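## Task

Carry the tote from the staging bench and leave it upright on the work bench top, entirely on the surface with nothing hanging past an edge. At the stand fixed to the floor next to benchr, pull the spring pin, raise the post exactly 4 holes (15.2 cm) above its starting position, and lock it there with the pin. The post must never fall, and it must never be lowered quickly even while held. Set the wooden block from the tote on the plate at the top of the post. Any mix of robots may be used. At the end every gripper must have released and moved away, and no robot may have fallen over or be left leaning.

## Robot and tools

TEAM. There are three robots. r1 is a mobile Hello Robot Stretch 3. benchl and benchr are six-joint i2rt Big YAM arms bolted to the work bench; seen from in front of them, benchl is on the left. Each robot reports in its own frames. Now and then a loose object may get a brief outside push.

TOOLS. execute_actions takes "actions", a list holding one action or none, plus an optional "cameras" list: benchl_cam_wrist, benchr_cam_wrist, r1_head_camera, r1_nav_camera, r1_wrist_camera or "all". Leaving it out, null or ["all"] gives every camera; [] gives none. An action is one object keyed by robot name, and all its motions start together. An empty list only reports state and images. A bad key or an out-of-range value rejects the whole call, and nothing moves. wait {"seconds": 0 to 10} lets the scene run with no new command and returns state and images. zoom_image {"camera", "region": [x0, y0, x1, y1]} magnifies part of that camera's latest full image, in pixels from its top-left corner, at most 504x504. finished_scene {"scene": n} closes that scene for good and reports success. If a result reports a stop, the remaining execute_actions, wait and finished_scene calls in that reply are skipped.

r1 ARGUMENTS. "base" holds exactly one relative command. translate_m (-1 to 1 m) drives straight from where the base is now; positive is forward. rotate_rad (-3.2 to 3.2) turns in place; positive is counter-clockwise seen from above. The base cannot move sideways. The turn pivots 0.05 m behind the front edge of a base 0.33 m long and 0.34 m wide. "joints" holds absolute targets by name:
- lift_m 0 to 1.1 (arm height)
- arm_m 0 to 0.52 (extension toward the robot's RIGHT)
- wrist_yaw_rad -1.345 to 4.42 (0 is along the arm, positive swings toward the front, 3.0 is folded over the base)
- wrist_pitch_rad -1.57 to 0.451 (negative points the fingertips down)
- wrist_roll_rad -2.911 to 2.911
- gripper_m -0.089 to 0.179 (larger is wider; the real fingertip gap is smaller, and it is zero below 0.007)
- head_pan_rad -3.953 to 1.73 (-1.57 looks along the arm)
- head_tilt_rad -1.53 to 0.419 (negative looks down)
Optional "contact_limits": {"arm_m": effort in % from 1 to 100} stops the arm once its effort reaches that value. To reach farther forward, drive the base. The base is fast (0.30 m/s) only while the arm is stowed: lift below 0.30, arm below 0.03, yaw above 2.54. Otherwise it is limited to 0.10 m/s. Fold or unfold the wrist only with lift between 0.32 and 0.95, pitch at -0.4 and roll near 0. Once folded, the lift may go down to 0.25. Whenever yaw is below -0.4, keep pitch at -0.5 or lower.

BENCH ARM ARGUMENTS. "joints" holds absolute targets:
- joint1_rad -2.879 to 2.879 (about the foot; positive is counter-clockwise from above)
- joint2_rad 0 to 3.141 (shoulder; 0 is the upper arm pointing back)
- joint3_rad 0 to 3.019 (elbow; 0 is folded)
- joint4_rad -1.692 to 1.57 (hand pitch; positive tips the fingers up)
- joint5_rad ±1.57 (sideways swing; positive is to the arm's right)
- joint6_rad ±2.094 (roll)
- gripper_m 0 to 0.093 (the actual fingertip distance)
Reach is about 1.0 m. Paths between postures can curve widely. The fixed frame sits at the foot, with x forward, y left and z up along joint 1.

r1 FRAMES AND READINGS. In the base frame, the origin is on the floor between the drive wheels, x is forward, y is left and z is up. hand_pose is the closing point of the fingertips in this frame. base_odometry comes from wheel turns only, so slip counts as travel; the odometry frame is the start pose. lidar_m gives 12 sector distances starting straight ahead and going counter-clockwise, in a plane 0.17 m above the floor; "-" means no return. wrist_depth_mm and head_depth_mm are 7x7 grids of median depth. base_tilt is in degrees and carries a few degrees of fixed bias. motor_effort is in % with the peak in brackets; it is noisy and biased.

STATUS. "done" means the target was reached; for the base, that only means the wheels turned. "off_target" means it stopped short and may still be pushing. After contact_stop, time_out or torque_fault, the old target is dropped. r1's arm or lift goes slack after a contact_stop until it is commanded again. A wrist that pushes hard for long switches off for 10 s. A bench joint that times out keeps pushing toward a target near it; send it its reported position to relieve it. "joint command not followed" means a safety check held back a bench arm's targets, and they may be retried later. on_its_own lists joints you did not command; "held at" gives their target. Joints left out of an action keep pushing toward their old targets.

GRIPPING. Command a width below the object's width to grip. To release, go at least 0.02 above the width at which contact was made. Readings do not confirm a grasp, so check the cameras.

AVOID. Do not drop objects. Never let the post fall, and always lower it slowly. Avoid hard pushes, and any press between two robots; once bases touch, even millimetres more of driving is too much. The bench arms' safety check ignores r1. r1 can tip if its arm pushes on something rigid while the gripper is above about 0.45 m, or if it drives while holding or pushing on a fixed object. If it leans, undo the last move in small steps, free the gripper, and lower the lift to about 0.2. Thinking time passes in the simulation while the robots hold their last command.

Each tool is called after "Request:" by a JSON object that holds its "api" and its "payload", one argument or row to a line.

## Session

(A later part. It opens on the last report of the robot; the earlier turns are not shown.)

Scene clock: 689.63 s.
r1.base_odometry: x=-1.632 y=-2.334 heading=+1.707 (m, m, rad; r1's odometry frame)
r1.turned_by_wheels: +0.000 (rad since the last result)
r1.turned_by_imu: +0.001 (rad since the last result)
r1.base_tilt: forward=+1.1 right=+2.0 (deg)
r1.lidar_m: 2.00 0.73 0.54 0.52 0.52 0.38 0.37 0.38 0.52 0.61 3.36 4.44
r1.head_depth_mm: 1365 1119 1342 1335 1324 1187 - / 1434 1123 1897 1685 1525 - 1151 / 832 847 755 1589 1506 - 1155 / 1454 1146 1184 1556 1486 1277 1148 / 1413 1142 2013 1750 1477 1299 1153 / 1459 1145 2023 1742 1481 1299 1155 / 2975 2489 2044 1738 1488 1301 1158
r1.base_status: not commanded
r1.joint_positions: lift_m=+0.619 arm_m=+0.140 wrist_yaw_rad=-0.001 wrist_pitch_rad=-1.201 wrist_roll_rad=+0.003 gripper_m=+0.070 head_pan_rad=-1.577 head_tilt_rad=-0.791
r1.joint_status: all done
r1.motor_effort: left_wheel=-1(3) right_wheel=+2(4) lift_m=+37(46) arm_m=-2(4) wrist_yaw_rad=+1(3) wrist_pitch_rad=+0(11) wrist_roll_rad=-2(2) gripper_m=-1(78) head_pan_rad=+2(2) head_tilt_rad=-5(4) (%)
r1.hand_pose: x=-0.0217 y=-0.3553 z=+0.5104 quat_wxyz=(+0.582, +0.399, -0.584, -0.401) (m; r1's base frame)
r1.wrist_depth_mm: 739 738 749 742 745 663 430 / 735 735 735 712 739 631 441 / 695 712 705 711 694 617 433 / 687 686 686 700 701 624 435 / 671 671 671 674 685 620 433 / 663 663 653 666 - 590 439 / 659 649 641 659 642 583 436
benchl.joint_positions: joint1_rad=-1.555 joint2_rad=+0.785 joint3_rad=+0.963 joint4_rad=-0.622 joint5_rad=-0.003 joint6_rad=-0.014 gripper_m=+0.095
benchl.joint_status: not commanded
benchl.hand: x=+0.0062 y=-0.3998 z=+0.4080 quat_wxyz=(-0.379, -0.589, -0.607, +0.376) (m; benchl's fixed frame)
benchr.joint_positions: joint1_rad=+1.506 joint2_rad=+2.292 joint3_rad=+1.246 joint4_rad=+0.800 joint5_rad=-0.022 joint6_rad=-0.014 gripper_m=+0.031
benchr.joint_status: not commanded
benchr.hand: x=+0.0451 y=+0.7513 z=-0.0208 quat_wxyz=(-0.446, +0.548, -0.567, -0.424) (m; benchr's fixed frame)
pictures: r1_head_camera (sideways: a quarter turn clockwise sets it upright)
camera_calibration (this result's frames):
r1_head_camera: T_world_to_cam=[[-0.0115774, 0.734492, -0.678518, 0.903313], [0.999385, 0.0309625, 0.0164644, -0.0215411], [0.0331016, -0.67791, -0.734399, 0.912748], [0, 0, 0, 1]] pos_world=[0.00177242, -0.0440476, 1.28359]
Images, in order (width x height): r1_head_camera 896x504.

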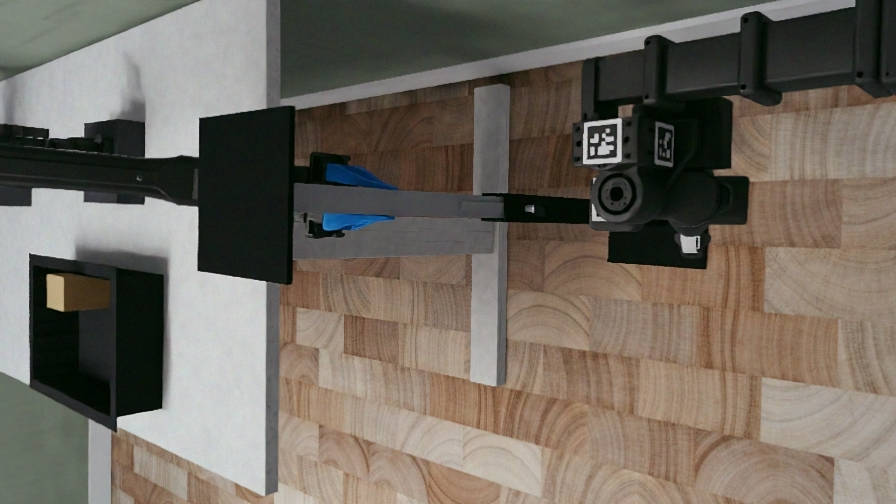

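Request:
{"api": "execute_actions", "payload": {
  "actions": [
    {"r1":{"joints":{"arm_m":0.33,"lift_m":0.588}}}
  ],
  "cameras": ["r1_wrist_camera","r1_nav_camera"]
}}

Request:
{"api": "execute_actions", "payload": {
  "actions": [
    {"r1":{"joints":{"arm_m":0.373,"gripper_m":0.05}}}
  ],
  "cameras": ["r1_wrist_camera","benchr_cam_wrist"]
}}

Scene clock: 700.90 s.
r1.base_odometry: x=-1.632 y=-2.334 heading=+1.707 (m, m, rad; r1's odometry frame)
r1.turned_by_wheels: +0.000 (rad since the last result)
r1.turned_by_imu: +0.001 (rad since the last result)
r1.base_tilt: forward=+1.1 right=+2.0 (deg)
r1.lidar_m: 1.99 0.74 0.54 0.52 0.52 0.38 0.37 0.38 0.52 0.61 3.35 4.42
r1.head_depth_mm: 1363 1123 1353 1331 1335 1203 1107 / 1431 1130 1908 1735 1432 1266 1147 / 831 847 755 1320 1406 1284 1147 / 1444 1137 1191 1580 1441 1285 1149 / 1426 1141 2017 1734 1482 1290 1144 / 1447 1152 2018 1736 1484 1297 1154 / 3003 2543 2045 1734 1486 1301 1154
r1.base_status: not commanded
r1.joint_positions: lift_m=+0.589 arm_m=+0.330 wrist_yaw_rad=-0.001 wrist_pitch_rad=-1.202 wrist_roll_rad=+0.003 gripper_m=+0.070 head_pan_rad=-1.577 head_tilt_rad=-0.791
r1.joint_status: all done
r1.motor_effort: left_wheel=-2(2) right_wheel=+2(2) lift_m=+12(29) arm_m=+3(4) wrist_yaw_rad=+0(0) wrist_pitch_rad=+1(0) wrist_roll_rad=-2(2) gripper_m=+1(0) head_pan_rad=+2(3) head_tilt_rad=-4(4) (%)
r1.hand_pose: x=-0.0217 y=-0.5447 z=+0.4797 quat_wxyz=(+0.582, +0.399, -0.584, -0.401) (m; r1's base frame)
r1.wrist_depth_mm: 723 711 703 118 698 625 437 / 691 696 699 142 684 620 431 / 658 690 672 194 688 632 436 / 664 645 656 644 662 618 434 / 646 652 651 634 647 631 435 / 623 621 634 639 - 588 437 / 607 624 617 628 615 594 434
benchl.joint_positions: joint1_rad=-1.555 joint2_rad=+0.785 joint3_rad=+0.963 joint4_rad=-0.622 joint5_rad=-0.003 joint6_rad=-0.014 gripper_m=+0.095
benchl.joint_status: not commanded
benchl.hand: x=+0.0062 y=-0.3998 z=+0.4080 quat_wxyz=(-0.379, -0.589, -0.607, +0.376) (m; benchl's fixed frame)
benchr.joint_positions: joint1_rad=+1.506 joint2_rad=+2.292 joint3_rad=+1.246 joint4_rad=+0.800 joint5_rad=-0.022 joint6_rad=-0.014 gripper_m=+0.031
benchr.joint_status: not commanded
benchr.hand: x=+0.0451 y=+0.7513 z=-0.0208 quat_wxyz=(-0.446, +0.548, -0.567, -0.424) (m; benchr's fixed frame)
pictures: r1_nav_camera (sideways: a quarter turn counterclockwise sets it upright), r1_wrist_camera
camera_calibration (this result's frames):
r1_nav_camera: T_world_to_cam=[[0.00828539, -0.707251, 0.706914, -0.87791], [-0.999432, 0.0172452, 0.0289672, 0.0216113], [-0.032678, -0.706752, -0.706706, 0.879657], [0, 0, 0, 1]] pos_world=[0.0576183, 0.00042424, 1.24164]
r1_wrist_camera: T_world_to_cam=[[-0.999996, 0.0000192406, 0.00264771, -0.0162928], [-0.000381895, 0.98847, -0.151419, 0.640861], [-0.0026201, -0.151419, -0.988466, 0.556916], [0, 0, 0, 1]] pos_world=[-0.0145888, -0.549143, 0.647574]
Images, in order (width x height): r1_nav_camera 672x504, r1_wrist_camera 644x364.

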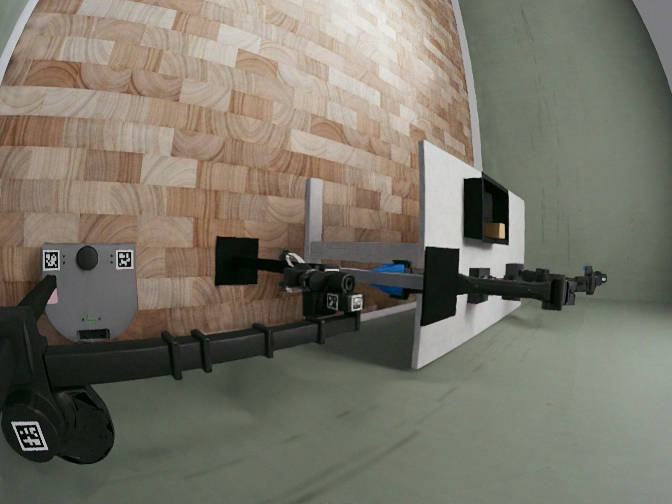

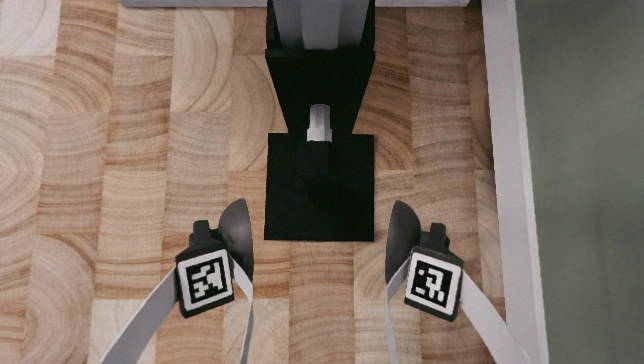

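Scene clock: 702.30 s.
r1.base_odometry: x=-1.632 y=-2.334 heading=+1.707 (m, m, rad; r1's odometry frame)
r1.turned_by_wheels: +0.000 (rad since the last result)
r1.turned_by_imu: +0.000 (rad since the last result)
r1.base_tilt: forward=+1.0 right=+2.0 (deg)
r1.lidar_m: 2.00 0.74 0.54 0.52 0.52 0.38 0.37 0.38 0.52 0.61 3.37 4.43
r1.head_depth_mm: 1370 1129 1342 1333 1332 1214 - / 1425 1131 1910 1740 1473 1262 1138 / 832 844 754 - 1451 1270 1155 / 1453 1140 1183 1591 1452 1286 1143 / 1416 1147 2021 1735 1475 1296 1146 / 1418 1145 2025 1737 1480 1293 1150 / 2992 2540 2056 1746 1485 1299 1154
r1.base_status: not commanded
r1.joint_positions: lift_m=+0.589 arm_m=+0.373 wrist_yaw_rad=-0.001 wrist_pitch_rad=-1.202 wrist_roll_rad=+0.003 gripper_m=+0.050 head_pan_rad=-1.577 head_tilt_rad=-0.791
r1.joint_status: all done
r1.motor_effort: left_wheel=-2(2) right_wheel=+2(2) lift_m=+12(12) arm_m=+3(3) wrist_yaw_rad=+0(0) wrist_pitch_rad=+0(0) wrist_roll_rad=-2(2) gripper_m=+1(72) head_pan_rad=+3(2) head_tilt_rad=-5(4) (%)
r1.hand_pose: x=-0.0217 y=-0.5877 z=+0.4797 quat_wxyz=(+0.582, +0.399, -0.584, -0.401) (m; r1's base frame)
r1.wrist_depth_mm: 707 701 53 - 53 635 439 / 687 695 697 52 693 624 429 / 671 685 675 86 674 625 429 / 672 669 651 137 665 623 436 / 644 649 644 643 642 622 435 / 634 627 - 630 - 630 433 / 619 628 614 627 619 582 437
benchl.joint_positions: joint1_rad=-1.555 joint2_rad=+0.785 joint3_rad=+0.963 joint4_rad=-0.622 joint5_rad=-0.003 joint6_rad=-0.014 gripper_m=+0.095
benchl.joint_status: not commanded
benchl.hand: x=+0.0062 y=-0.3998 z=+0.4080 quat_wxyz=(-0.379, -0.589, -0.607, +0.376) (m; benchl's fixed frame)
benchr.joint_positions: joint1_rad=+1.506 joint2_rad=+2.292 joint3_rad=+1.246 joint4_rad=+0.800 joint5_rad=-0.022 joint6_rad=-0.014 gripper_m=+0.031
benchr.joint_status: not commanded
benchr.hand: x=+0.0451 y=+0.7513 z=-0.0208 quat_wxyz=(-0.446, +0.548, -0.567, -0.424) (m; benchr's fixed frame)
pictures: benchr_cam_wrist, r1_wrist_camera
camera_calibration (this result's frames):
benchr_cam_wrist: T_world_to_cam=[[0.999139, -0.0405468, 0.00875624, -0.0140043], [-0.0253012, -0.76296, -0.645951, 0.567514], [0.0328719, 0.645173, -0.763329, -0.376258], [0, 0, 0, 1]] pos_world=[0.0407194, 0.675174, 0.0795006]
r1_wrist_camera: T_world_to_cam=[[-0.999996, 0.0000189125, 0.00264777, -0.0162922], [-0.000382193, 0.988472, -0.151405, 0.683353], [-0.00262011, -0.151406, -0.988468, 0.550414], [0, 0, 0, 1]] pos_world=[-0.0145888, -0.592139, 0.647573]
Images, in order (width x height): benchr_cam_wrist 504x504, r1_wrist_camera 644x364.

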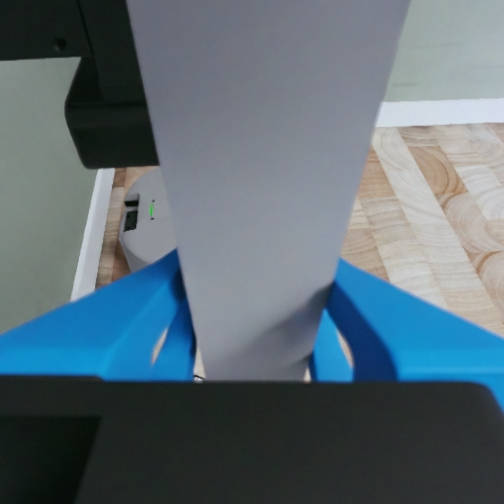

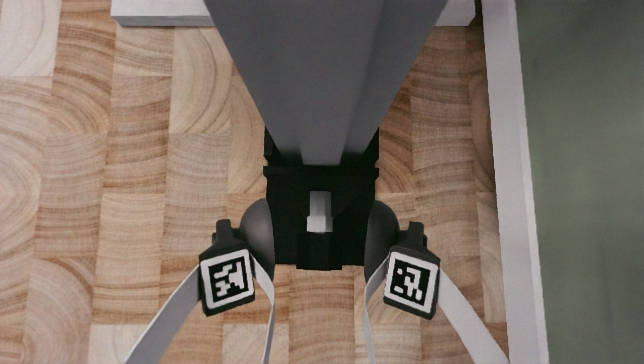

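Request:
{"api": "execute_actions", "payload": {
  "actions": [
    {"r1":{"joints":{"arm_m":0.377,"gripper_m":-0.04}},"benchr":{"joints":{"joint2_rad":2.28}}}
  ],
  "cameras": []
}}

Request:
{"api": "execute_actions", "payload": {
  "actions": [
    {"benchr":{"joints":{"joint2_rad":2.215}}}
  ],
  "cameras": []
}}

Request:
{"api": "execute_actions", "payload": {
  "actions": [
    {"benchr":{"joints":{"joint2_rad":2.205}}}
  ],
  "cameras": ["r1_wrist_camera"]
}}

Request:
{"api": "execute_actions", "payload": {
  "actions": [
    {"r1":{"joints":{"arm_m":0.367}}}
  ],
  "cameras": ["r1_wrist_camera"]
}}

Scene clock: 715.63 s.
r1.base_odometry: x=-1.632 y=-2.334 heading=+1.707 (m, m, rad; r1's odometry frame)
r1.turned_by_wheels: +0.000 (rad since the last result)
r1.turned_by_imu: +0.001 (rad since the last result)
r1.base_tilt: forward=+1.1 right=+1.9 (deg)
r1.lidar_m: 1.99 0.74 0.54 0.52 0.52 0.38 0.37 0.38 0.52 0.61 3.36 4.42
r1.head_depth_mm: 1363 1124 1354 1330 1327 1214 - / 1434 1134 1895 1711 1468 1262 1143 / 833 846 752 - 1444 1286 1153 / 1452 1148 1181 1580 1449 1275 1147 / 1417 1150 2026 1737 1482 1292 1155 / 1428 1150 2011 1736 1486 1293 1149 / 3006 2543 2034 1740 1491 1306 1153
r1.base_status: not commanded
r1.joint_positions: lift_m=+0.589 arm_m=+0.377 wrist_yaw_rad=-0.001 wrist_pitch_rad=-1.200 wrist_roll_rad=+0.003 gripper_m=-0.039 head_pan_rad=-1.577 head_tilt_rad=-0.791
r1.joint_status: all done
r1.motor_effort: left_wheel=-2(2) right_wheel=+2(2) lift_m=+13(14) arm_m=+2(4) wrist_yaw_rad=+0(0) wrist_pitch_rad=-1(2) wrist_roll_rad=-2(2) gripper_m=-20(97) head_pan_rad=+1(2) head_tilt_rad=-4(4) (%)
r1.hand_pose: x=-0.0217 y=-0.5921 z=+0.4797 quat_wxyz=(+0.583, +0.399, -0.584, -0.401) (m; r1's base frame)
r1.wrist_depth_mm: 700 709 - - - 620 437 / 687 695 63 47 61 616 435 / 660 683 677 70 680 617 432 / 659 665 654 119 663 629 433 / 642 644 646 161 633 634 431 / 620 631 624 631 636 633 438 / 619 621 614 621 621 614 431
benchl.joint_positions: joint1_rad=-1.555 joint2_rad=+0.785 joint3_rad=+0.963 joint4_rad=-0.622 joint5_rad=-0.003 joint6_rad=-0.014 gripper_m=+0.095
benchl.joint_status: not commanded
benchl.hand: x=+0.0062 y=-0.3998 z=+0.4080 quat_wxyz=(-0.379, -0.589, -0.607, +0.376) (m; benchl's fixed frame)
benchr.joint_positions: joint1_rad=+1.506 joint2_rad=+2.297 joint3_rad=+1.246 joint4_rad=+0.800 joint5_rad=-0.022 joint6_rad=-0.014 gripper_m=+0.031
benchr.joint_status: all done
benchr.hand: x=+0.0451 y=+0.7506 z=-0.0244 quat_wxyz=(-0.444, +0.549, -0.568, -0.422) (m; benchr's fixed frame)
pictures: none
No camera images: the call's "cameras" was empty. Leave "cameras" out to get every camera's image.

Scene clock: 716.20 s.
r1.base_odometry: x=-1.632 y=-2.334 heading=+1.707 (m, m, rad; r1's odometry frame)
r1.turned_by_wheels: +0.000 (rad since the last result)
r1.turned_by_imu: +0.000 (rad since the last result)
r1.base_tilt: forward=+1.0 right=+1.9 (deg)
r1.lidar_m: 1.99 0.74 0.54 0.52 0.52 0.38 0.37 0.38 0.52 0.61 3.35 4.41
r1.head_depth_mm: 1371 1127 1348 1335 1319 1213 - / 1445 1133 1912 1732 1466 1265 1143 / 835 844 754 - 1446 1275 1148 / 1446 1142 1182 1572 1443 1275 1150 / 1420 1143 2033 1703 1490 1297 1150 / 1434 1150 2018 1727 1483 1298 1149 / 2992 2495 2042 1736 1500 1304 1157
r1.base_status: not commanded
r1.joint_positions: lift_m=+0.589 arm_m=+0.377 wrist_yaw_rad=-0.001 wrist_pitch_rad=-1.200 wrist_roll_rad=+0.003 gripper_m=-0.039 head_pan_rad=-1.577 head_tilt_rad=-0.791
r1.joint_status: not commanded
r1.motor_effort: left_wheel=-2(2) right_wheel=+2(2) lift_m=+13(13) arm_m=+2(2) wrist_yaw_rad=+1(1) wrist_pitch_rad=+0(1) wrist_roll_rad=-2(2) gripper_m=-20(20) head_pan_rad=+3(2) head_tilt_rad=-4(4) (%)
r1.hand_pose: x=-0.0217 y=-0.5921 z=+0.4797 quat_wxyz=(+0.583, +0.399, -0.584, -0.401) (m; r1's base frame)
r1.wrist_depth_mm: 712 700 - - - 629 439 / 703 676 63 47 61 624 438 / 669 672 662 71 664 630 435 / 661 650 665 119 664 620 435 / 645 645 641 162 653 618 430 / 623 624 636 620 639 628 436 / 624 629 607 622 612 615 438
benchl.joint_positions: joint1_rad=-1.555 joint2_rad=+0.785 joint3_rad=+0.963 joint4_rad=-0.622 joint5_rad=-0.003 joint6_rad=-0.014 gripper_m=+0.095
benchl.joint_status: not commanded
benchl.hand: x=+0.0062 y=-0.3998 z=+0.4080 quat_wxyz=(-0.379, -0.589, -0.607, +0.376) (m; benchl's fixed frame)
benchr.joint_positions: joint1_rad=+1.506 joint2_rad=+2.297 joint3_rad=+1.246 joint4_rad=+0.800 joint5_rad=-0.022 joint6_rad=-0.014 gripper_m=+0.031
benchr.joint_status: all done
benchr.hand: x=+0.0451 y=+0.7506 z=-0.0242 quat_wxyz=(-0.444, +0.549, -0.568, -0.422) (m; benchr's fixed frame)
pictures: none
No camera images: the call's "cameras" was empty. Leave "cameras" out to get every camera's image.

Scene clock: 716.60 s.
r1.base_odometry: x=-1.632 y=-2.334 heading=+1.707 (m, m, rad; r1's odometry frame)
r1.turned_by_wheels: +0.000 (rad since the last result)
r1.turned_by_imu: +0.000 (rad since the last result)
r1.base_tilt: forward=+1.1 right=+2.0 (deg)
r1.lidar_m: 1.99 0.74 0.54 0.52 0.52 0.38 0.37 0.38 0.52 0.61 3.35 4.42
r1.head_depth_mm: 1361 1129 1333 1351 1318 1210 - / 1441 1134 1897 1732 1469 1271 1140 / 828 843 755 - 1440 1293 1149 / 1458 1137 1186 1583 1441 1278 1150 / 1418 1146 2013 1730 1488 1296 1148 / 1427 1148 2033 1738 1483 1294 1154 / 3006 2537 2038 1749 1494 1300 1163
r1.base_status: not commanded
r1.joint_positions: lift_m=+0.589 arm_m=+0.377 wrist_yaw_rad=-0.001 wrist_pitch_rad=-1.200 wrist_roll_rad=+0.003 gripper_m=-0.039 head_pan_rad=-1.577 head_tilt_rad=-0.791
r1.joint_status: not commanded
r1.motor_effort: left_wheel=-2(2) right_wheel=+2(2) lift_m=+13(13) arm_m=+2(2) wrist_yaw_rad=+0(0) wrist_pitch_rad=+0(0) wrist_roll_rad=-2(2) gripper_m=-20(20) head_pan_rad=+3(2) head_tilt_rad=-4(4) (%)
r1.hand_pose: x=-0.0217 y=-0.5921 z=+0.4797 quat_wxyz=(+0.583, +0.399, -0.584, -0.401) (m; r1's base frame)
r1.wrist_depth_mm: 704 689 - - - 621 434 / 692 690 63 47 61 621 436 / 667 677 671 70 677 626 432 / 659 657 657 118 663 633 428 / 646 644 644 160 646 627 429 / 637 634 617 623 630 633 427 / 617 623 615 618 608 613 434
benchl.joint_positions: joint1_rad=-1.555 joint2_rad=+0.785 joint3_rad=+0.963 joint4_rad=-0.622 joint5_rad=-0.003 joint6_rad=-0.014 gripper_m=+0.095
benchl.joint_status: not commanded
benchl.hand: x=+0.0062 y=-0.3998 z=+0.4080 quat_wxyz=(-0.379, -0.589, -0.607, +0.376) (m; benchl's fixed frame)
benchr.joint_positions: joint1_rad=+1.506 joint2_rad=+2.294 joint3_rad=+1.246 joint4_rad=+0.800 joint5_rad=-0.022 joint6_rad=-0.014 gripper_m=+0.031
benchr.joint_status: all done
benchr.hand: x=+0.0451 y=+0.7510 z=-0.0225 quat_wxyz=(-0.445, +0.549, -0.567, -0.423) (m; benchr's fixed frame)
pictures: r1_wrist_camera
camera_calibration (this result's frames):
r1_wrist_camera: T_world_to_cam=[[-0.999996, 0.00002367, 0.00264813, -0.0162897], [-0.000381012, 0.988271, -0.152713, 0.688217], [-0.00262068, -0.152713, -0.988267, 0.548901], [0, 0, 0, 1]] pos_world=[-0.0145889, -0.59632, 0.647604]
Images, in order (width x height): r1_wrist_camera 644x364.

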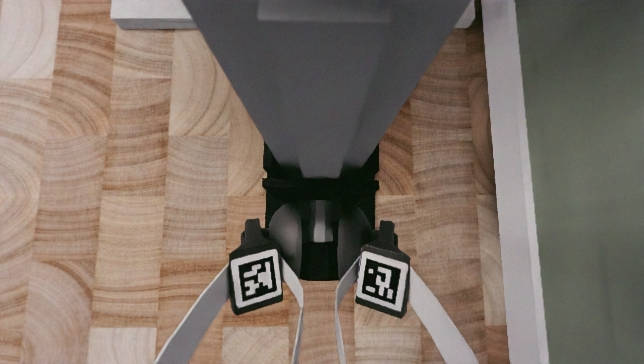

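Scene clock: 717.43 s.
r1.base_odometry: x=-1.632 y=-2.334 heading=+1.707 (m, m, rad; r1's odometry frame)
r1.turned_by_wheels: +0.000 (rad since the last result)
r1.turned_by_imu: +0.000 (rad since the last result)
r1.base_tilt: forward=+1.1 right=+1.9 (deg)
r1.lidar_m: 1.99 0.74 0.54 0.52 0.52 0.38 0.37 0.38 0.52 0.61 3.38 4.43
r1.head_depth_mm: 1368 1127 1355 1346 1325 1214 - / 1435 1134 1904 1718 1461 1266 1142 / 832 844 753 - 1445 1276 1157 / 1446 1142 1186 1584 1447 1283 1147 / 1416 1145 2021 1717 1475 1300 1153 / 1426 1153 2056 1730 1474 1301 1158 / 2985 2542 2045 1748 1495 1302 1160
r1.base_status: not commanded
r1.joint_positions: lift_m=+0.588 arm_m=+0.368 wrist_yaw_rad=-0.001 wrist_pitch_rad=-1.168 wrist_roll_rad=+0.003 gripper_m=-0.039 head_pan_rad=-1.577 head_tilt_rad=-0.791
r1.joint_status: all done
r1.motor_effort: left_wheel=-2(2) right_wheel=+3(2) lift_m=+15(14) arm_m=-5(4) wrist_yaw_rad=+0(0) wrist_pitch_rad=-9(10) wrist_roll_rad=-2(2) gripper_m=-20(20) head_pan_rad=+2(2) head_tilt_rad=-4(4) (%)
r1.hand_pose: x=-0.0217 y=-0.5908 z=+0.4820 quat_wxyz=(+0.589, +0.389, -0.591, -0.391) (m; r1's base frame)
r1.wrist_depth_mm: 720 715 54 - 53 625 436 / 696 708 701 53 699 629 431 / 685 684 683 85 668 614 434 / 657 657 666 128 662 625 432 / 655 661 646 165 642 631 433 / 630 631 627 614 647 632 437 / 617 614 609 611 616 610 433
benchl.joint_positions: joint1_rad=-1.555 joint2_rad=+0.785 joint3_rad=+0.963 joint4_rad=-0.622 joint5_rad=-0.003 joint6_rad=-0.014 gripper_m=+0.095
benchl.joint_status: not commanded
benchl.hand: x=+0.0062 y=-0.3998 z=+0.4080 quat_wxyz=(-0.379, -0.589, -0.607, +0.376) (m; benchl's fixed frame)
benchr.joint_positions: joint1_rad=+1.506 joint2_rad=+2.294 joint3_rad=+1.246 joint4_rad=+0.800 joint5_rad=-0.022 joint6_rad=-0.014 gripper_m=+0.031
benchr.joint_status: not commanded
benchr.hand: x=+0.0451 y=+0.7510 z=-0.0225 quat_wxyz=(-0.445, +0.549, -0.567, -0.423) (m; benchr's fixed frame)
pictures: r1_wrist_camera
camera_calibration (this result's frames):
r1_wrist_camera: T_world_to_cam=[[-0.999996, 0.0000878302, 0.00266491, -0.0162691], [-0.000406086, 0.982781, -0.184773, 0.699516], [-0.00263525, -0.184773, -0.982778, 0.529833], [0, 0, 0, 1]] pos_world=[-0.0145887, -0.58957, 0.650003]
Images, in order (width x height): r1_wrist_camera 644x364.

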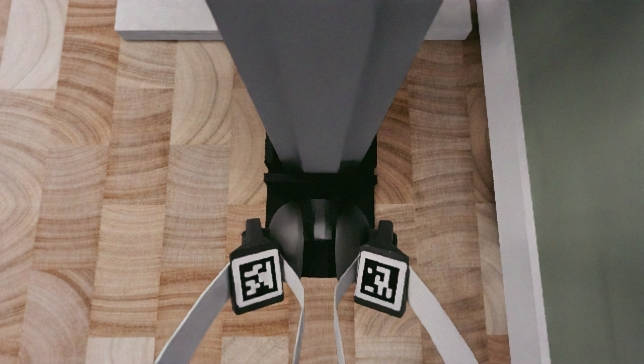

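Grip holds; pitch yields. Pull more.

Request:
{"api": "execute_actions", "payload": {
  "actions": [
    {"r1":{"joints":{"arm_m":0.345}}}
  ],
  "cameras": ["r1_wrist_camera"]
}}

Request:
{"api": "execute_actions", "payload": {
  "actions": [
    {"r1":{"joints":{"arm_m":0.325,"lift_m":0.58}}}
  ],
  "cameras": ["r1_wrist_camera"]
}}

Scene clock: 724.67 s.
r1.base_odometry: x=-1.632 y=-2.334 heading=+1.707 (m, m, rad; r1's odometry frame)
r1.turned_by_wheels: +0.000 (rad since the last result)
r1.turned_by_imu: +0.001 (rad since the last result)
r1.base_tilt: forward=+1.2 right=+1.9 (deg)
r1.lidar_m: 2.00 0.74 0.54 0.52 0.52 0.38 0.37 0.38 0.52 0.61 3.36 4.41
r1.head_depth_mm: 1375 1121 1349 1339 1335 1204 1109 / 1435 1127 1890 1752 1453 1264 1147 / 829 844 753 - 1454 1277 1150 / 1454 1146 1185 1583 1451 1283 1142 / 1408 1146 2022 1721 1476 1294 1154 / 1433 1153 2036 1742 1480 1300 1152 / 2953 2560 2032 1725 1493 1297 1147
r1.base_status: not commanded
r1.joint_positions: lift_m=+0.588 arm_m=+0.346 wrist_yaw_rad=-0.001 wrist_pitch_rad=-1.118 wrist_roll_rad=+0.003 gripper_m=-0.039 head_pan_rad=-1.577 head_tilt_rad=-0.791
r1.joint_status: all done
r1.on_its_own: wrist_pitch_rad is at rest, and its effort (-24) is outside its rest range (-20 to +32)
r1.motor_effort: left_wheel=-2(2) right_wheel=+2(3) lift_m=+14(14) arm_m=-6(8) wrist_yaw_rad=+0(0) wrist_pitch_rad=-24(24) wrist_roll_rad=-2(2) gripper_m=-20(20) head_pan_rad=+2(1) head_tilt_rad=-4(4) (%)
r1.hand_pose: x=-0.0217 y=-0.5811 z=+0.4863 quat_wxyz=(+0.599, +0.374, -0.600, -0.376) (m; r1's base frame)
r1.wrist_depth_mm: 758 733 718 67 712 652 436 / 722 728 728 87 732 638 430 / 693 704 693 123 704 629 436 / 683 668 682 171 684 627 431 / 653 668 662 163 662 612 431 / 625 633 637 623 636 624 437 / 615 604 608 614 613 612 437
benchl.joint_positions: joint1_rad=-1.555 joint2_rad=+0.785 joint3_rad=+0.963 joint4_rad=-0.622 joint5_rad=-0.003 joint6_rad=-0.014 gripper_m=+0.095
benchl.joint_status: not commanded
benchl.hand: x=+0.0062 y=-0.3998 z=+0.4080 quat_wxyz=(-0.379, -0.589, -0.607, +0.376) (m; benchl's fixed frame)
benchr.joint_positions: joint1_rad=+1.506 joint2_rad=+2.294 joint3_rad=+1.246 joint4_rad=+0.800 joint5_rad=-0.022 joint6_rad=-0.014 gripper_m=+0.031
benchr.joint_status: not commanded
benchr.hand: x=+0.0451 y=+0.7510 z=-0.0225 quat_wxyz=(-0.445, +0.549, -0.567, -0.423) (m; benchr's fixed frame)
pictures: r1_wrist_camera
camera_calibration (this result's frames):
r1_wrist_camera: T_world_to_cam=[[-0.999996, 0.000187441, 0.00268682, -0.016238], [-0.000446117, 0.972268, -0.233867, 0.708583], [-0.00265615, -0.233867, -0.972265, 0.502139], [0, 0, 0, 1]] pos_world=[-0.0145881, -0.571496, 0.65397]
Images, in order (width x height): r1_wrist_camera 644x364.

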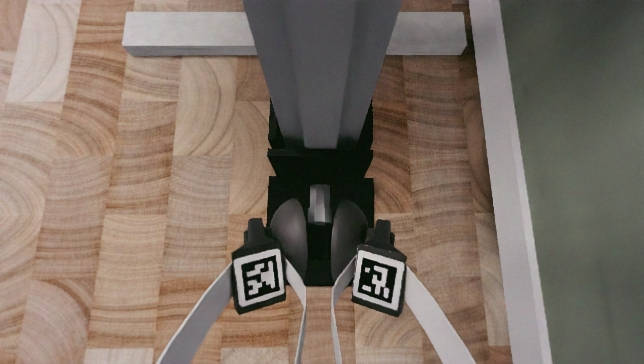

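Scene clock: 725.90 s.
r1.base_odometry: x=-1.632 y=-2.334 heading=+1.707 (m, m, rad; r1's odometry frame)
r1.turned_by_wheels: +0.000 (rad since the last result)
r1.turned_by_imu: +0.000 (rad since the last result)
r1.base_tilt: forward=+1.1 right=+1.9 (deg)
r1.lidar_m: 1.99 0.73 0.54 0.52 0.52 0.38 0.37 0.38 0.52 0.61 3.35 4.41
r1.head_depth_mm: 1378 1129 1342 1331 1330 1218 1099 / 1437 1127 1902 1767 1435 1266 1146 / 834 843 754 1774 1406 1280 1144 / 1456 1141 1182 1578 1478 1281 1151 / 1422 1147 2038 1729 1480 1295 1151 / 1461 1150 2030 1730 1486 1299 1153 / 3005 2547 2035 1723 1497 1314 1164
r1.base_status: not commanded
r1.joint_positions: lift_m=+0.583 arm_m=+0.325 wrist_yaw_rad=-0.001 wrist_pitch_rad=-1.131 wrist_roll_rad=+0.003 gripper_m=-0.039 head_pan_rad=-1.577 head_tilt_rad=-0.791
r1.joint_status: lift_m contact_stop (moved -0.006 of -0.008); the others done
r1.on_its_own: lift_m is slack since a contact_stop, until your next command for it
r1.motor_effort: left_wheel=-2(1) right_wheel=+1(2) lift_m=+25(23) arm_m=-4(8) wrist_yaw_rad=+0(0) wrist_pitch_rad=-20(37) wrist_roll_rad=-2(2) gripper_m=-17(20) head_pan_rad=+2(3) head_tilt_rad=-4(5) (%)
r1.hand_pose: x=-0.0217 y=-0.5576 z=+0.4792 quat_wxyz=(+0.596, +0.378, -0.598, -0.380) (m; r1's base frame)
r1.wrist_depth_mm: 740 727 712 103 728 633 427 / 732 710 718 129 736 624 438 / 692 703 684 167 694 629 436 / 676 676 675 246 672 617 431 / 654 658 647 - 664 632 436 / 624 615 627 617 630 615 439 / 602 619 606 609 601 609 431
benchl.joint_positions: joint1_rad=-1.555 joint2_rad=+0.785 joint3_rad=+0.963 joint4_rad=-0.622 joint5_rad=-0.003 joint6_rad=-0.014 gripper_m=+0.095
benchl.joint_status: not commanded
benchl.hand: x=+0.0062 y=-0.3998 z=+0.4080 quat_wxyz=(-0.379, -0.589, -0.607, +0.376) (m; benchl's fixed frame)
benchr.joint_positions: joint1_rad=+1.506 joint2_rad=+2.294 joint3_rad=+1.246 joint4_rad=+0.800 joint5_rad=-0.022 joint6_rad=-0.014 gripper_m=+0.031
benchr.joint_status: not commanded
benchr.hand: x=+0.0451 y=+0.7510 z=-0.0225 quat_wxyz=(-0.445, +0.549, -0.567, -0.423) (m; benchr's fixed frame)
pictures: r1_wrist_camera
camera_calibration (this result's frames):
r1_wrist_camera: T_world_to_cam=[[-0.999996, 0.000158076, 0.00268142, -0.016236], [-0.000437606, 0.975342, -0.220698, 0.679499], [-0.00265019, -0.220698, -0.975339, 0.509585], [0, 0, 0, 1]] pos_world=[-0.0145881, -0.550277, 0.647025]
Images, in order (width x height): r1_wrist_camera 644x364.

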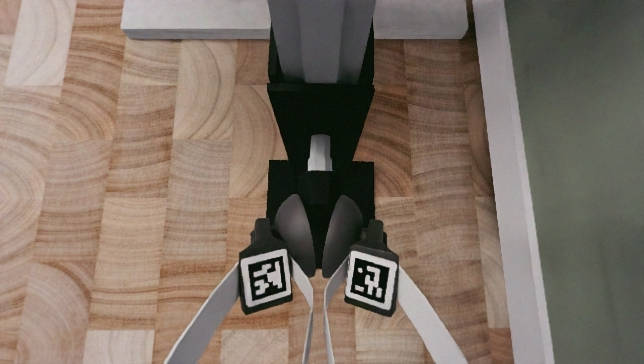

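Request:
{"api": "zoom_image", "payload": {
  "camera": "r1_wrist_camera",
  "region": [250, 80, 390, 290]
}}

Region (250, 80, 390, 290) of r1_wrist_camera's 644x364 image, scaled by 2.400.

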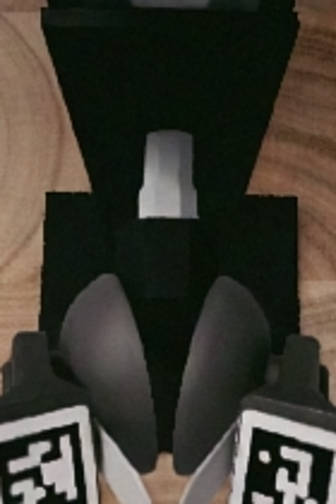

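Request:
{"api": "execute_actions", "payload": {
  "actions": [
    {"r1":{"joints":{"arm_m":0.30,"lift_m":0.66,"wrist_pitch_rad":-1.35,"wrist_roll_rad":1.57,"gripper_m":0.035}}}
  ],
  "cameras": ["r1_wrist_camera","r1_head_camera"]
}}

Scene clock: 768.27 s.
r1.base_odometry: x=-1.632 y=-2.334 heading=+1.707 (m, m, rad; r1's odometry frame)
r1.turned_by_wheels: +0.000 (rad since the last result)
r1.turned_by_imu: +0.001 (rad since the last result)
r1.base_tilt: forward=+1.0 right=+1.9 (deg)
r1.lidar_m: 2.00 0.73 0.54 0.52 0.52 0.38 0.37 0.38 0.52 0.61 3.35 4.42
r1.head_depth_mm: 1364 1124 1346 1339 1234 - - / 1429 1134 1893 - 1447 1297 1153 / 833 845 755 - 1444 1282 1144 / 1444 1143 1185 1561 1440 1279 1149 / 1419 1144 2014 1738 1486 1297 1148 / 1443 1152 2021 1722 1491 1294 1156 / 3014 2518 2044 1722 1481 1299 1156
r1.base_status: not commanded
r1.joint_positions: lift_m=+0.659 arm_m=+0.300 wrist_yaw_rad=+0.001 wrist_pitch_rad=-1.347 wrist_roll_rad=+1.563 gripper_m=+0.035 head_pan_rad=-1.577 head_tilt_rad=-0.791
r1.joint_status: all done
r1.motor_effort: left_wheel=-2(3) right_wheel=+2(2) lift_m=+38(38) arm_m=-2(4) wrist_yaw_rad=-2(3) wrist_pitch_rad=-1(22) wrist_roll_rad=+3(6) gripper_m=+0(82) head_pan_rad=+2(2) head_tilt_rad=-4(4) (%)
r1.hand_pose: x=-0.0215 y=-0.4783 z=+0.5428 quat_wxyz=(+0.004, +0.003, -0.781, -0.624) (m; r1's base frame)
r1.wrist_depth_mm: 801 733 698 664 634 586 579 / 836 755 735 687 655 622 603 / 862 765 747 702 681 647 - / 214 242 389 730 692 656 - / 191 851 826 761 713 672 636 / 968 913 - 782 732 701 666 / - 983 843 827 764 714 693
benchl.joint_positions: joint1_rad=-1.555 joint2_rad=+0.785 joint3_rad=+0.963 joint4_rad=-0.622 joint5_rad=-0.003 joint6_rad=-0.014 gripper_m=+0.095
benchl.joint_status: not commanded
benchl.hand: x=+0.0062 y=-0.3998 z=+0.4080 quat_wxyz=(-0.379, -0.589, -0.607, +0.376) (m; benchl's fixed frame)
benchr.joint_positions: joint1_rad=+1.506 joint2_rad=+2.294 joint3_rad=+1.246 joint4_rad=+0.800 joint5_rad=-0.022 joint6_rad=-0.014 gripper_m=+0.031
benchr.joint_status: not commanded
benchr.hand: x=+0.0451 y=+0.7510 z=-0.0225 quat_wxyz=(-0.445, +0.549, -0.567, -0.423) (m; benchr's fixed frame)
pictures: r1_head_camera (sideways: a quarter turn clockwise sets it upright), r1_wrist_camera
camera_calibration (this result's frames):
r1_head_camera: T_world_to_cam=[[-0.0115829, 0.734492, -0.678518, 0.903313], [0.999385, 0.03097, 0.0164644, -0.0215411], [0.0331067, -0.67791, -0.734399, 0.912748], [0, 0, 0, 1]] pos_world=[0.00177275, -0.0440477, 1.28359]
r1_wrist_camera: T_world_to_cam=[[-0.0129418, 0.975461, -0.21979, 0.592259], [0.976733, 0.0593906, 0.206072, -0.0325905], [0.214069, -0.212009, -0.953534, 0.586112], [0, 0, 0, 1]] pos_world=[-0.0859712, -0.451529, 0.695766]
Images, in order (width x height): r1_head_camera 896x504, r1_wrist_camera 644x364.

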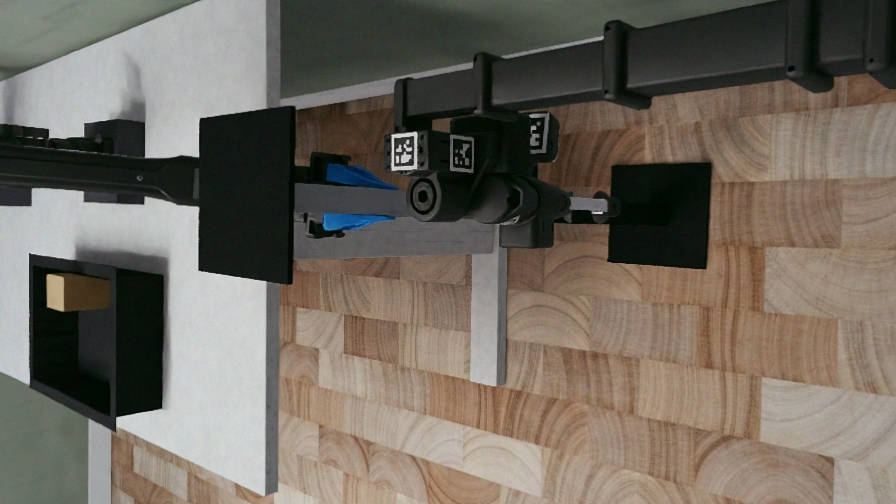

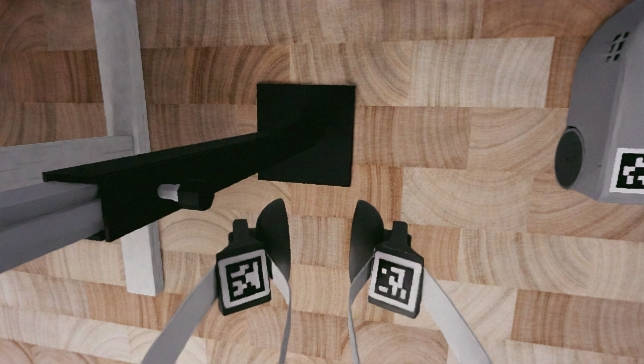

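Request:
{"api": "execute_actions", "payload": {
  "actions": [
    {"r1":{"joints":{"arm_m":0.32,"lift_m":0.589,"wrist_pitch_rad":-1.2,"wrist_roll_rad":0,"gripper_m":0.05}},"benchr":{"joints":{"joint1_rad":1.506}}}
  ],
  "cameras": []
}}

Request:
{"api": "execute_actions", "payload": {
  "actions": [
    {"r1":{"joints":{"arm_m":0.377}}}
  ],
  "cameras": []
}}

Request:
{"api": "execute_actions", "payload": {
  "actions": [
    {"r1":{"joints":{"gripper_m":-0.089}}}
  ],
  "cameras": []
}}

Request:
{"api": "execute_actions", "payload": {
  "actions": [
    {"r1":{"joints":{"arm_m":0.342}}}
  ],
  "cameras": ["r1_wrist_camera"]
}}

Request:
{"api": "zoom_image", "payload": {
  "camera": "r1_wrist_camera",
  "region": [250, 80, 390, 290]
}}

Scene clock: 800.50 s.
r1.base_odometry: x=-1.632 y=-2.334 heading=+1.707 (m, m, rad; r1's odometry frame)
r1.turned_by_wheels: +0.000 (rad since the last result)
r1.turned_by_imu: +0.001 (rad since the last result)
r1.base_tilt: forward=+1.1 right=+2.0 (deg)
r1.lidar_m: 2.00 0.74 0.54 0.52 0.52 0.38 0.37 0.38 0.52 0.61 3.36 4.43
r1.head_depth_mm: 1363 1123 1341 1331 1325 1198 1111 / 1437 1130 1907 1763 1441 1263 1147 / 831 845 753 1757 1415 1276 1149 / 1446 1146 1183 1563 1467 1275 1145 / 1430 1151 2029 1732 1476 1301 1147 / 1450 1148 2021 1734 1480 1297 1153 / 2996 2551 2041 1743 1484 1306 1157
r1.base_status: not commanded
r1.joint_positions: lift_m=+0.590 arm_m=+0.320 wrist_yaw_rad=+0.001 wrist_pitch_rad=-1.208 wrist_roll_rad=+0.007 gripper_m=+0.050 head_pan_rad=-1.577 head_tilt_rad=-0.791
r1.joint_status: all done
r1.motor_effort: left_wheel=-2(2) right_wheel=+2(2) lift_m=+12(36) arm_m=+3(3) wrist_yaw_rad=-1(1) wrist_pitch_rad=+2(2) wrist_roll_rad=-4(5) gripper_m=+0(57) head_pan_rad=+2(2) head_tilt_rad=-4(4) (%)
r1.hand_pose: x=-0.0216 y=-0.5332 z=+0.4802 quat_wxyz=(+0.580, +0.400, -0.584, -0.403) (m; r1's base frame)
r1.wrist_depth_mm: 686 703 712 132 705 620 434 / 690 687 702 168 700 616 433 / 681 672 662 232 683 617 436 / 652 657 662 650 659 630 428 / 646 646 649 643 647 624 439 / 635 638 - 630 - 619 438 / 622 615 611 613 625 593 437
benchl.joint_positions: joint1_rad=-1.555 joint2_rad=+0.785 joint3_rad=+0.963 joint4_rad=-0.622 joint5_rad=-0.003 joint6_rad=-0.014 gripper_m=+0.095
benchl.joint_status: not commanded
benchl.hand: x=+0.0062 y=-0.3998 z=+0.4080 quat_wxyz=(-0.379, -0.589, -0.607, +0.376) (m; benchl's fixed frame)
benchr.joint_positions: joint1_rad=+1.506 joint2_rad=+2.294 joint3_rad=+1.246 joint4_rad=+0.800 joint5_rad=-0.022 joint6_rad=-0.014 gripper_m=+0.031
benchr.joint_status: all done
benchr.hand: x=+0.0451 y=+0.7510 z=-0.0225 quat_wxyz=(-0.445, +0.549, -0.567, -0.423) (m; benchr's fixed frame)
pictures: none
No camera images: the call's "cameras" was empty. Leave "cameras" out to get every camera's image.

Scene clock: 802.07 s.
r1.base_odometry: x=-1.632 y=-2.334 heading=+1.707 (m, m, rad; r1's odometry frame)
r1.turned_by_wheels: +0.000 (rad since the last result)
r1.turned_by_imu: +0.000 (rad since the last result)
r1.base_tilt: forward=+1.0 right=+1.9 (deg)
r1.lidar_m: 2.00 0.73 0.54 0.52 0.52 0.38 0.37 0.38 0.52 0.61 3.36 4.43
r1.head_depth_mm: 1367 1126 1343 1334 1328 1215 1107 / 1442 1130 1904 1715 1477 1264 1149 / 830 846 749 - 1451 1283 1142 / 1453 1144 1190 1576 1442 1281 1152 / 1430 1144 2013 1738 1496 1293 1149 / 1427 1149 2036 1725 1479 1305 1156 / 3009 2554 2024 1753 1486 1304 1156
r1.base_status: not commanded
r1.joint_positions: lift_m=+0.590 arm_m=+0.377 wrist_yaw_rad=+0.001 wrist_pitch_rad=-1.208 wrist_roll_rad=+0.007 gripper_m=+0.050 head_pan_rad=-1.577 head_tilt_rad=-0.791
r1.joint_status: all done
r1.motor_effort: left_wheel=-2(2) right_wheel=+2(2) lift_m=+12(12) arm_m=+3(4) wrist_yaw_rad=-1(1) wrist_pitch_rad=+2(2) wrist_roll_rad=-4(4) gripper_m=+0(0) head_pan_rad=+2(2) head_tilt_rad=-4(4) (%)
r1.hand_pose: x=-0.0216 y=-0.5902 z=+0.4803 quat_wxyz=(+0.580, +0.400, -0.584, -0.403) (m; r1's base frame)
r1.wrist_depth_mm: 709 680 700 - - 618 431 / 701 686 678 50 65 626 434 / 680 673 671 75 669 628 434 / 671 658 660 143 649 634 429 / 637 648 639 629 647 634 436 / 629 629 - 634 - 621 436 / 618 620 613 625 621 587 438
benchl.joint_positions: joint1_rad=-1.555 joint2_rad=+0.785 joint3_rad=+0.963 joint4_rad=-0.622 joint5_rad=-0.003 joint6_rad=-0.014 gripper_m=+0.095
benchl.joint_status: not commanded
benchl.hand: x=+0.0062 y=-0.3998 z=+0.4080 quat_wxyz=(-0.379, -0.589, -0.607, +0.376) (m; benchl's fixed frame)
benchr.joint_positions: joint1_rad=+1.506 joint2_rad=+2.294 joint3_rad=+1.246 joint4_rad=+0.800 joint5_rad=-0.022 joint6_rad=-0.014 gripper_m=+0.031
benchr.joint_status: not commanded
benchr.hand: x=+0.0451 y=+0.7510 z=-0.0225 quat_wxyz=(-0.445, +0.549, -0.567, -0.423) (m; benchr's fixed frame)
pictures: none
No camera images: the call's "cameras" was empty. Leave "cameras" out to get every camera's image.

Scene clock: 803.93 s.
r1.base_odometry: x=-1.632 y=-2.334 heading=+1.707 (m, m, rad; r1's odometry frame)
r1.turned_by_wheels: +0.000 (rad since the last result)
r1.turned_by_imu: +0.000 (rad since the last result)
r1.base_tilt: forward=+1.1 right=+1.9 (deg)
r1.lidar_m: 2.00 0.74 0.54 0.52 0.52 0.38 0.37 0.38 0.52 0.61 3.36 4.41
r1.head_depth_mm: 1365 1127 1348 1343 1328 1217 1099 / 1443 1132 1902 1729 1462 1261 1156 / 831 846 754 - 1446 1283 1155 / 1449 1142 1180 1588 1450 1282 1149 / 1425 1141 2012 1736 1484 1292 1157 / 1413 1154 2047 1729 1480 1293 1156 / 2950 2525 2053 1745 1485 1300 1156
r1.base_status: not commanded
r1.joint_positions: lift_m=+0.590 arm_m=+0.377 wrist_yaw_rad=+0.001 wrist_pitch_rad=-1.201 wrist_roll_rad=+0.007 gripper_m=-0.087 head_pan_rad=-1.577 head_tilt_rad=-0.791
r1.joint_status: all done
r1.motor_effort: left_wheel=-2(2) right_wheel=+2(2) lift_m=+15(14) arm_m=+2(3) wrist_yaw_rad=-1(0) wrist_pitch_rad=+0(2) wrist_roll_rad=-4(4) gripper_m=-36(100) head_pan_rad=+2(2) head_tilt_rad=-5(4) (%)
r1.hand_pose: x=-0.0216 y=-0.5918 z=+0.4806 quat_wxyz=(+0.582, +0.399, -0.585, -0.401) (m; r1's base frame)
r1.wrist_depth_mm: 703 695 - - - 620 430 / 672 694 63 47 62 626 434 / 662 683 671 71 669 621 437 / 653 658 654 125 661 630 437 / 641 644 643 162 655 624 431 / 626 629 630 626 636 620 439 / 623 617 615 619 619 620 436
benchl.joint_positions: joint1_rad=-1.555 joint2_rad=+0.785 joint3_rad=+0.963 joint4_rad=-0.622 joint5_rad=-0.003 joint6_rad=-0.014 gripper_m=+0.095
benchl.joint_status: not commanded
benchl.hand: x=+0.0062 y=-0.3998 z=+0.4080 quat_wxyz=(-0.379, -0.589, -0.607, +0.376) (m; benchl's fixed frame)
benchr.joint_positions: joint1_rad=+1.506 joint2_rad=+2.294 joint3_rad=+1.246 joint4_rad=+0.800 joint5_rad=-0.022 joint6_rad=-0.014 gripper_m=+0.031
benchr.joint_status: not commanded
benchr.hand: x=+0.0451 y=+0.7510 z=-0.0225 quat_wxyz=(-0.445, +0.549, -0.567, -0.423) (m; benchr's fixed frame)
pictures: none
No camera images: the call's "cameras" was empty. Leave "cameras" out to get every camera's image.

Scene clock: 805.23 s.
r1.base_odometry: x=-1.632 y=-2.334 heading=+1.707 (m, m, rad; r1's odometry frame)
r1.turned_by_wheels: +0.000 (rad since the last result)
r1.turned_by_imu: +0.000 (rad since the last result)
r1.base_tilt: forward=+1.1 right=+1.9 (deg)
r1.lidar_m: 2.00 0.74 0.54 0.52 0.52 0.38 0.37 0.38 0.52 0.61 3.37 4.45
r1.head_depth_mm: 1374 1122 1342 1345 1326 1205 1103 / 1441 1132 1879 1787 1453 1267 1143 / 832 844 754 - 1443 1279 1142 / 1448 1141 1190 1587 1474 1283 1147 / 1418 1142 2029 1728 1480 1301 1150 / 1423 1146 2049 1733 1487 1297 1161 / 3004 2528 2031 1731 1485 1292 1152
r1.base_status: not commanded
r1.joint_positions: lift_m=+0.589 arm_m=+0.343 wrist_yaw_rad=+0.001 wrist_pitch_rad=-1.100 wrist_roll_rad=+0.007 gripper_m=-0.080 head_pan_rad=-1.577 head_tilt_rad=-0.791
r1.joint_status: all done
r1.on_its_own: gripper_m is held at -0.082, not at your -0.089, by its stall guard, which is still easing; wrist_pitch_rad is at rest, and its effort (-29) is outside its rest range (-20 to +32)
r1.motor_effort: left_wheel=-2(1) right_wheel=+2(2) lift_m=+17(17) arm_m=-7(7) wrist_yaw_rad=-1(1) wrist_pitch_rad=-29(29) wrist_roll_rad=-4(4) gripper_m=-31(35) head_pan_rad=+2(2) head_tilt_rad=-5(4) (%)
r1.hand_pose: x=-0.0215 y=-0.5823 z=+0.4888 quat_wxyz=(+0.601, +0.369, -0.604, -0.371) (m; r1's base frame)
r1.wrist_depth_mm: 785 773 744 68 727 648 435 / 743 733 743 87 736 643 437 / 720 708 712 122 718 631 433 / 706 693 684 165 693 622 438 / 660 656 672 - 665 631 434 / 635 632 639 629 632 637 438 / 608 608 612 604 620 604 437
benchl.joint_positions: joint1_rad=-1.555 joint2_rad=+0.785 joint3_rad=+0.963 joint4_rad=-0.622 joint5_rad=-0.003 joint6_rad=-0.014 gripper_m=+0.095
benchl.joint_status: not commanded
benchl.hand: x=+0.0062 y=-0.3998 z=+0.4080 quat_wxyz=(-0.379, -0.589, -0.607, +0.376) (m; benchl's fixed frame)
benchr.joint_positions: joint1_rad=+1.506 joint2_rad=+2.294 joint3_rad=+1.246 joint4_rad=+0.800 joint5_rad=-0.022 joint6_rad=-0.014 gripper_m=+0.031
benchr.joint_status: not commanded
benchr.hand: x=+0.0451 y=+0.7510 z=-0.0225 quat_wxyz=(-0.445, +0.549, -0.567, -0.423) (m; benchr's fixed frame)
pictures: r1_wrist_camera
camera_calibration (this result's frames):
r1_wrist_camera: T_world_to_cam=[[-0.999997, 0.00222609, 0.00101055, -0.0141155], [0.00190185, 0.968094, -0.250578, 0.716138], [-0.00153612, -0.250576, -0.968096, 0.492553], [0, 0, 0, 1]] pos_world=[-0.0147208, -0.569836, 0.656301]
Images, in order (width x height): r1_wrist_camera 644x364.

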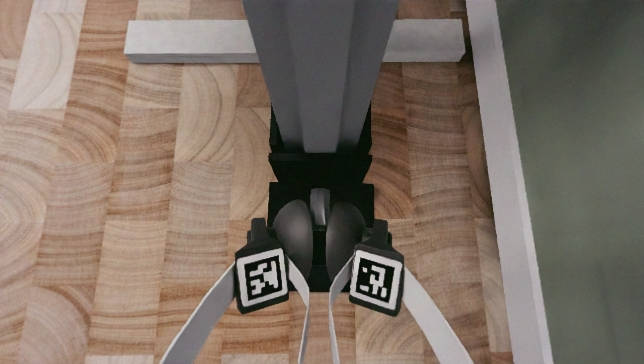

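Region (250, 80, 390, 290) of r1_wrist_camera's 644x364 image, scaled by 2.400.

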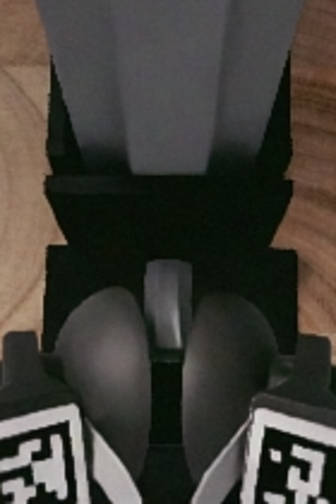

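Request:
{"api": "execute_actions", "payload": {
  "actions": [
    {"r1":{"joints":{"gripper_m":0.05,"lift_m":0.584}}}
  ],
  "cameras": []
}}

Request:
{"api": "execute_actions", "payload": {
  "actions": [
    {"r1":{"joints":{"arm_m":0.377}}}
  ],
  "cameras": []
}}

Request:
{"api": "execute_actions", "payload": {
  "actions": [
    {"r1":{"joints":{"gripper_m":-0.089}}}
  ],
  "cameras": []
}}

Request:
{"api": "execute_actions", "payload": {
  "actions": [
    {"r1":{"joints":{"arm_m":0.357,"wrist_pitch_rad":-1.33}}}
  ],
  "cameras": ["r1_wrist_camera"]
}}

Request:
{"api": "execute_actions", "payload": {
  "actions": [
    {"benchr":{"joints":{"joint2_rad":2.16}}}
  ],
  "cameras": ["r1_wrist_camera"]
}}

Request:
{"api": "zoom_image", "payload": {
  "camera": "r1_wrist_camera",
  "region": [250, 80, 390, 290]
}}

Scene clock: 822.20 s.
r1.base_odometry: x=-1.632 y=-2.334 heading=+1.707 (m, m, rad; r1's odometry frame)
r1.turned_by_wheels: +0.000 (rad since the last result)
r1.turned_by_imu: +0.002 (rad since the last result)
r1.base_tilt: forward=+1.0 right=+1.9 (deg)
r1.lidar_m: 2.00 0.74 0.54 0.52 0.52 0.38 0.37 0.38 0.52 0.61 3.36 4.43
r1.head_depth_mm: 1367 1123 1338 1336 1322 1219 1107 / 1449 1132 1882 1761 1448 1273 1147 / 832 849 753 840 1429 1285 1147 / 1456 1140 1181 1572 1435 1282 1149 / 1414 1142 2016 1739 1483 1285 1157 / 1454 1153 2023 1730 1481 1291 1153 / 3037 2521 2044 1728 1492 1299 1160
r1.base_status: not commanded
r1.joint_positions: lift_m=+0.586 arm_m=+0.342 wrist_yaw_rad=+0.001 wrist_pitch_rad=-1.200 wrist_roll_rad=+0.007 gripper_m=+0.050 head_pan_rad=-1.577 head_tilt_rad=-0.791
r1.joint_status: lift_m contact_stop (moved -0.004 of -0.005); the others done
r1.on_its_own: lift_m is slack since a contact_stop, until your next command for it
r1.motor_effort: left_wheel=-2(2) right_wheel=+2(2) lift_m=+24(24) arm_m=-2(7) wrist_yaw_rad=-1(1) wrist_pitch_rad=+0(30) wrist_roll_rad=-4(4) gripper_m=+0(79) head_pan_rad=+2(2) head_tilt_rad=-4(4) (%)
r1.hand_pose: x=-0.0216 y=-0.5576 z=+0.4767 quat_wxyz=(+0.582, +0.398, -0.585, -0.401) (m; r1's base frame)
r1.wrist_depth_mm: 697 703 698 95 717 617 433 / 684 678 680 121 687 637 436 / 676 658 673 169 666 629 432 / 655 665 646 646 653 623 439 / 656 641 652 651 653 632 440 / 635 628 - 631 - 623 437 / 619 622 616 622 615 584 439
benchl.joint_positions: joint1_rad=-1.555 joint2_rad=+0.785 joint3_rad=+0.963 joint4_rad=-0.622 joint5_rad=-0.003 joint6_rad=-0.014 gripper_m=+0.095
benchl.joint_status: not commanded
benchl.hand: x=+0.0062 y=-0.3998 z=+0.4080 quat_wxyz=(-0.379, -0.589, -0.607, +0.376) (m; benchl's fixed frame)
benchr.joint_positions: joint1_rad=+1.506 joint2_rad=+2.294 joint3_rad=+1.246 joint4_rad=+0.800 joint5_rad=-0.022 joint6_rad=-0.014 gripper_m=+0.031
benchr.joint_status: not commanded
benchr.hand: x=+0.0451 y=+0.7510 z=-0.0225 quat_wxyz=(-0.445, +0.549, -0.567, -0.423) (m; benchr's fixed frame)
pictures: none
No camera images: the call's "cameras" was empty. Leave "cameras" out to get every camera's image.

not run: a stop came earlier in this reply.

not run: a stop came earlier in this reply.

not run: a stop came earlier in this reply.

not run: a stop came earlier in this reply.

Region (250, 80, 390, 290) of r1_wrist_camera's 644x364 image, scaled by 2.400.

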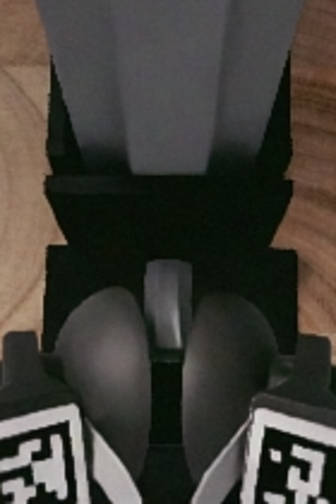

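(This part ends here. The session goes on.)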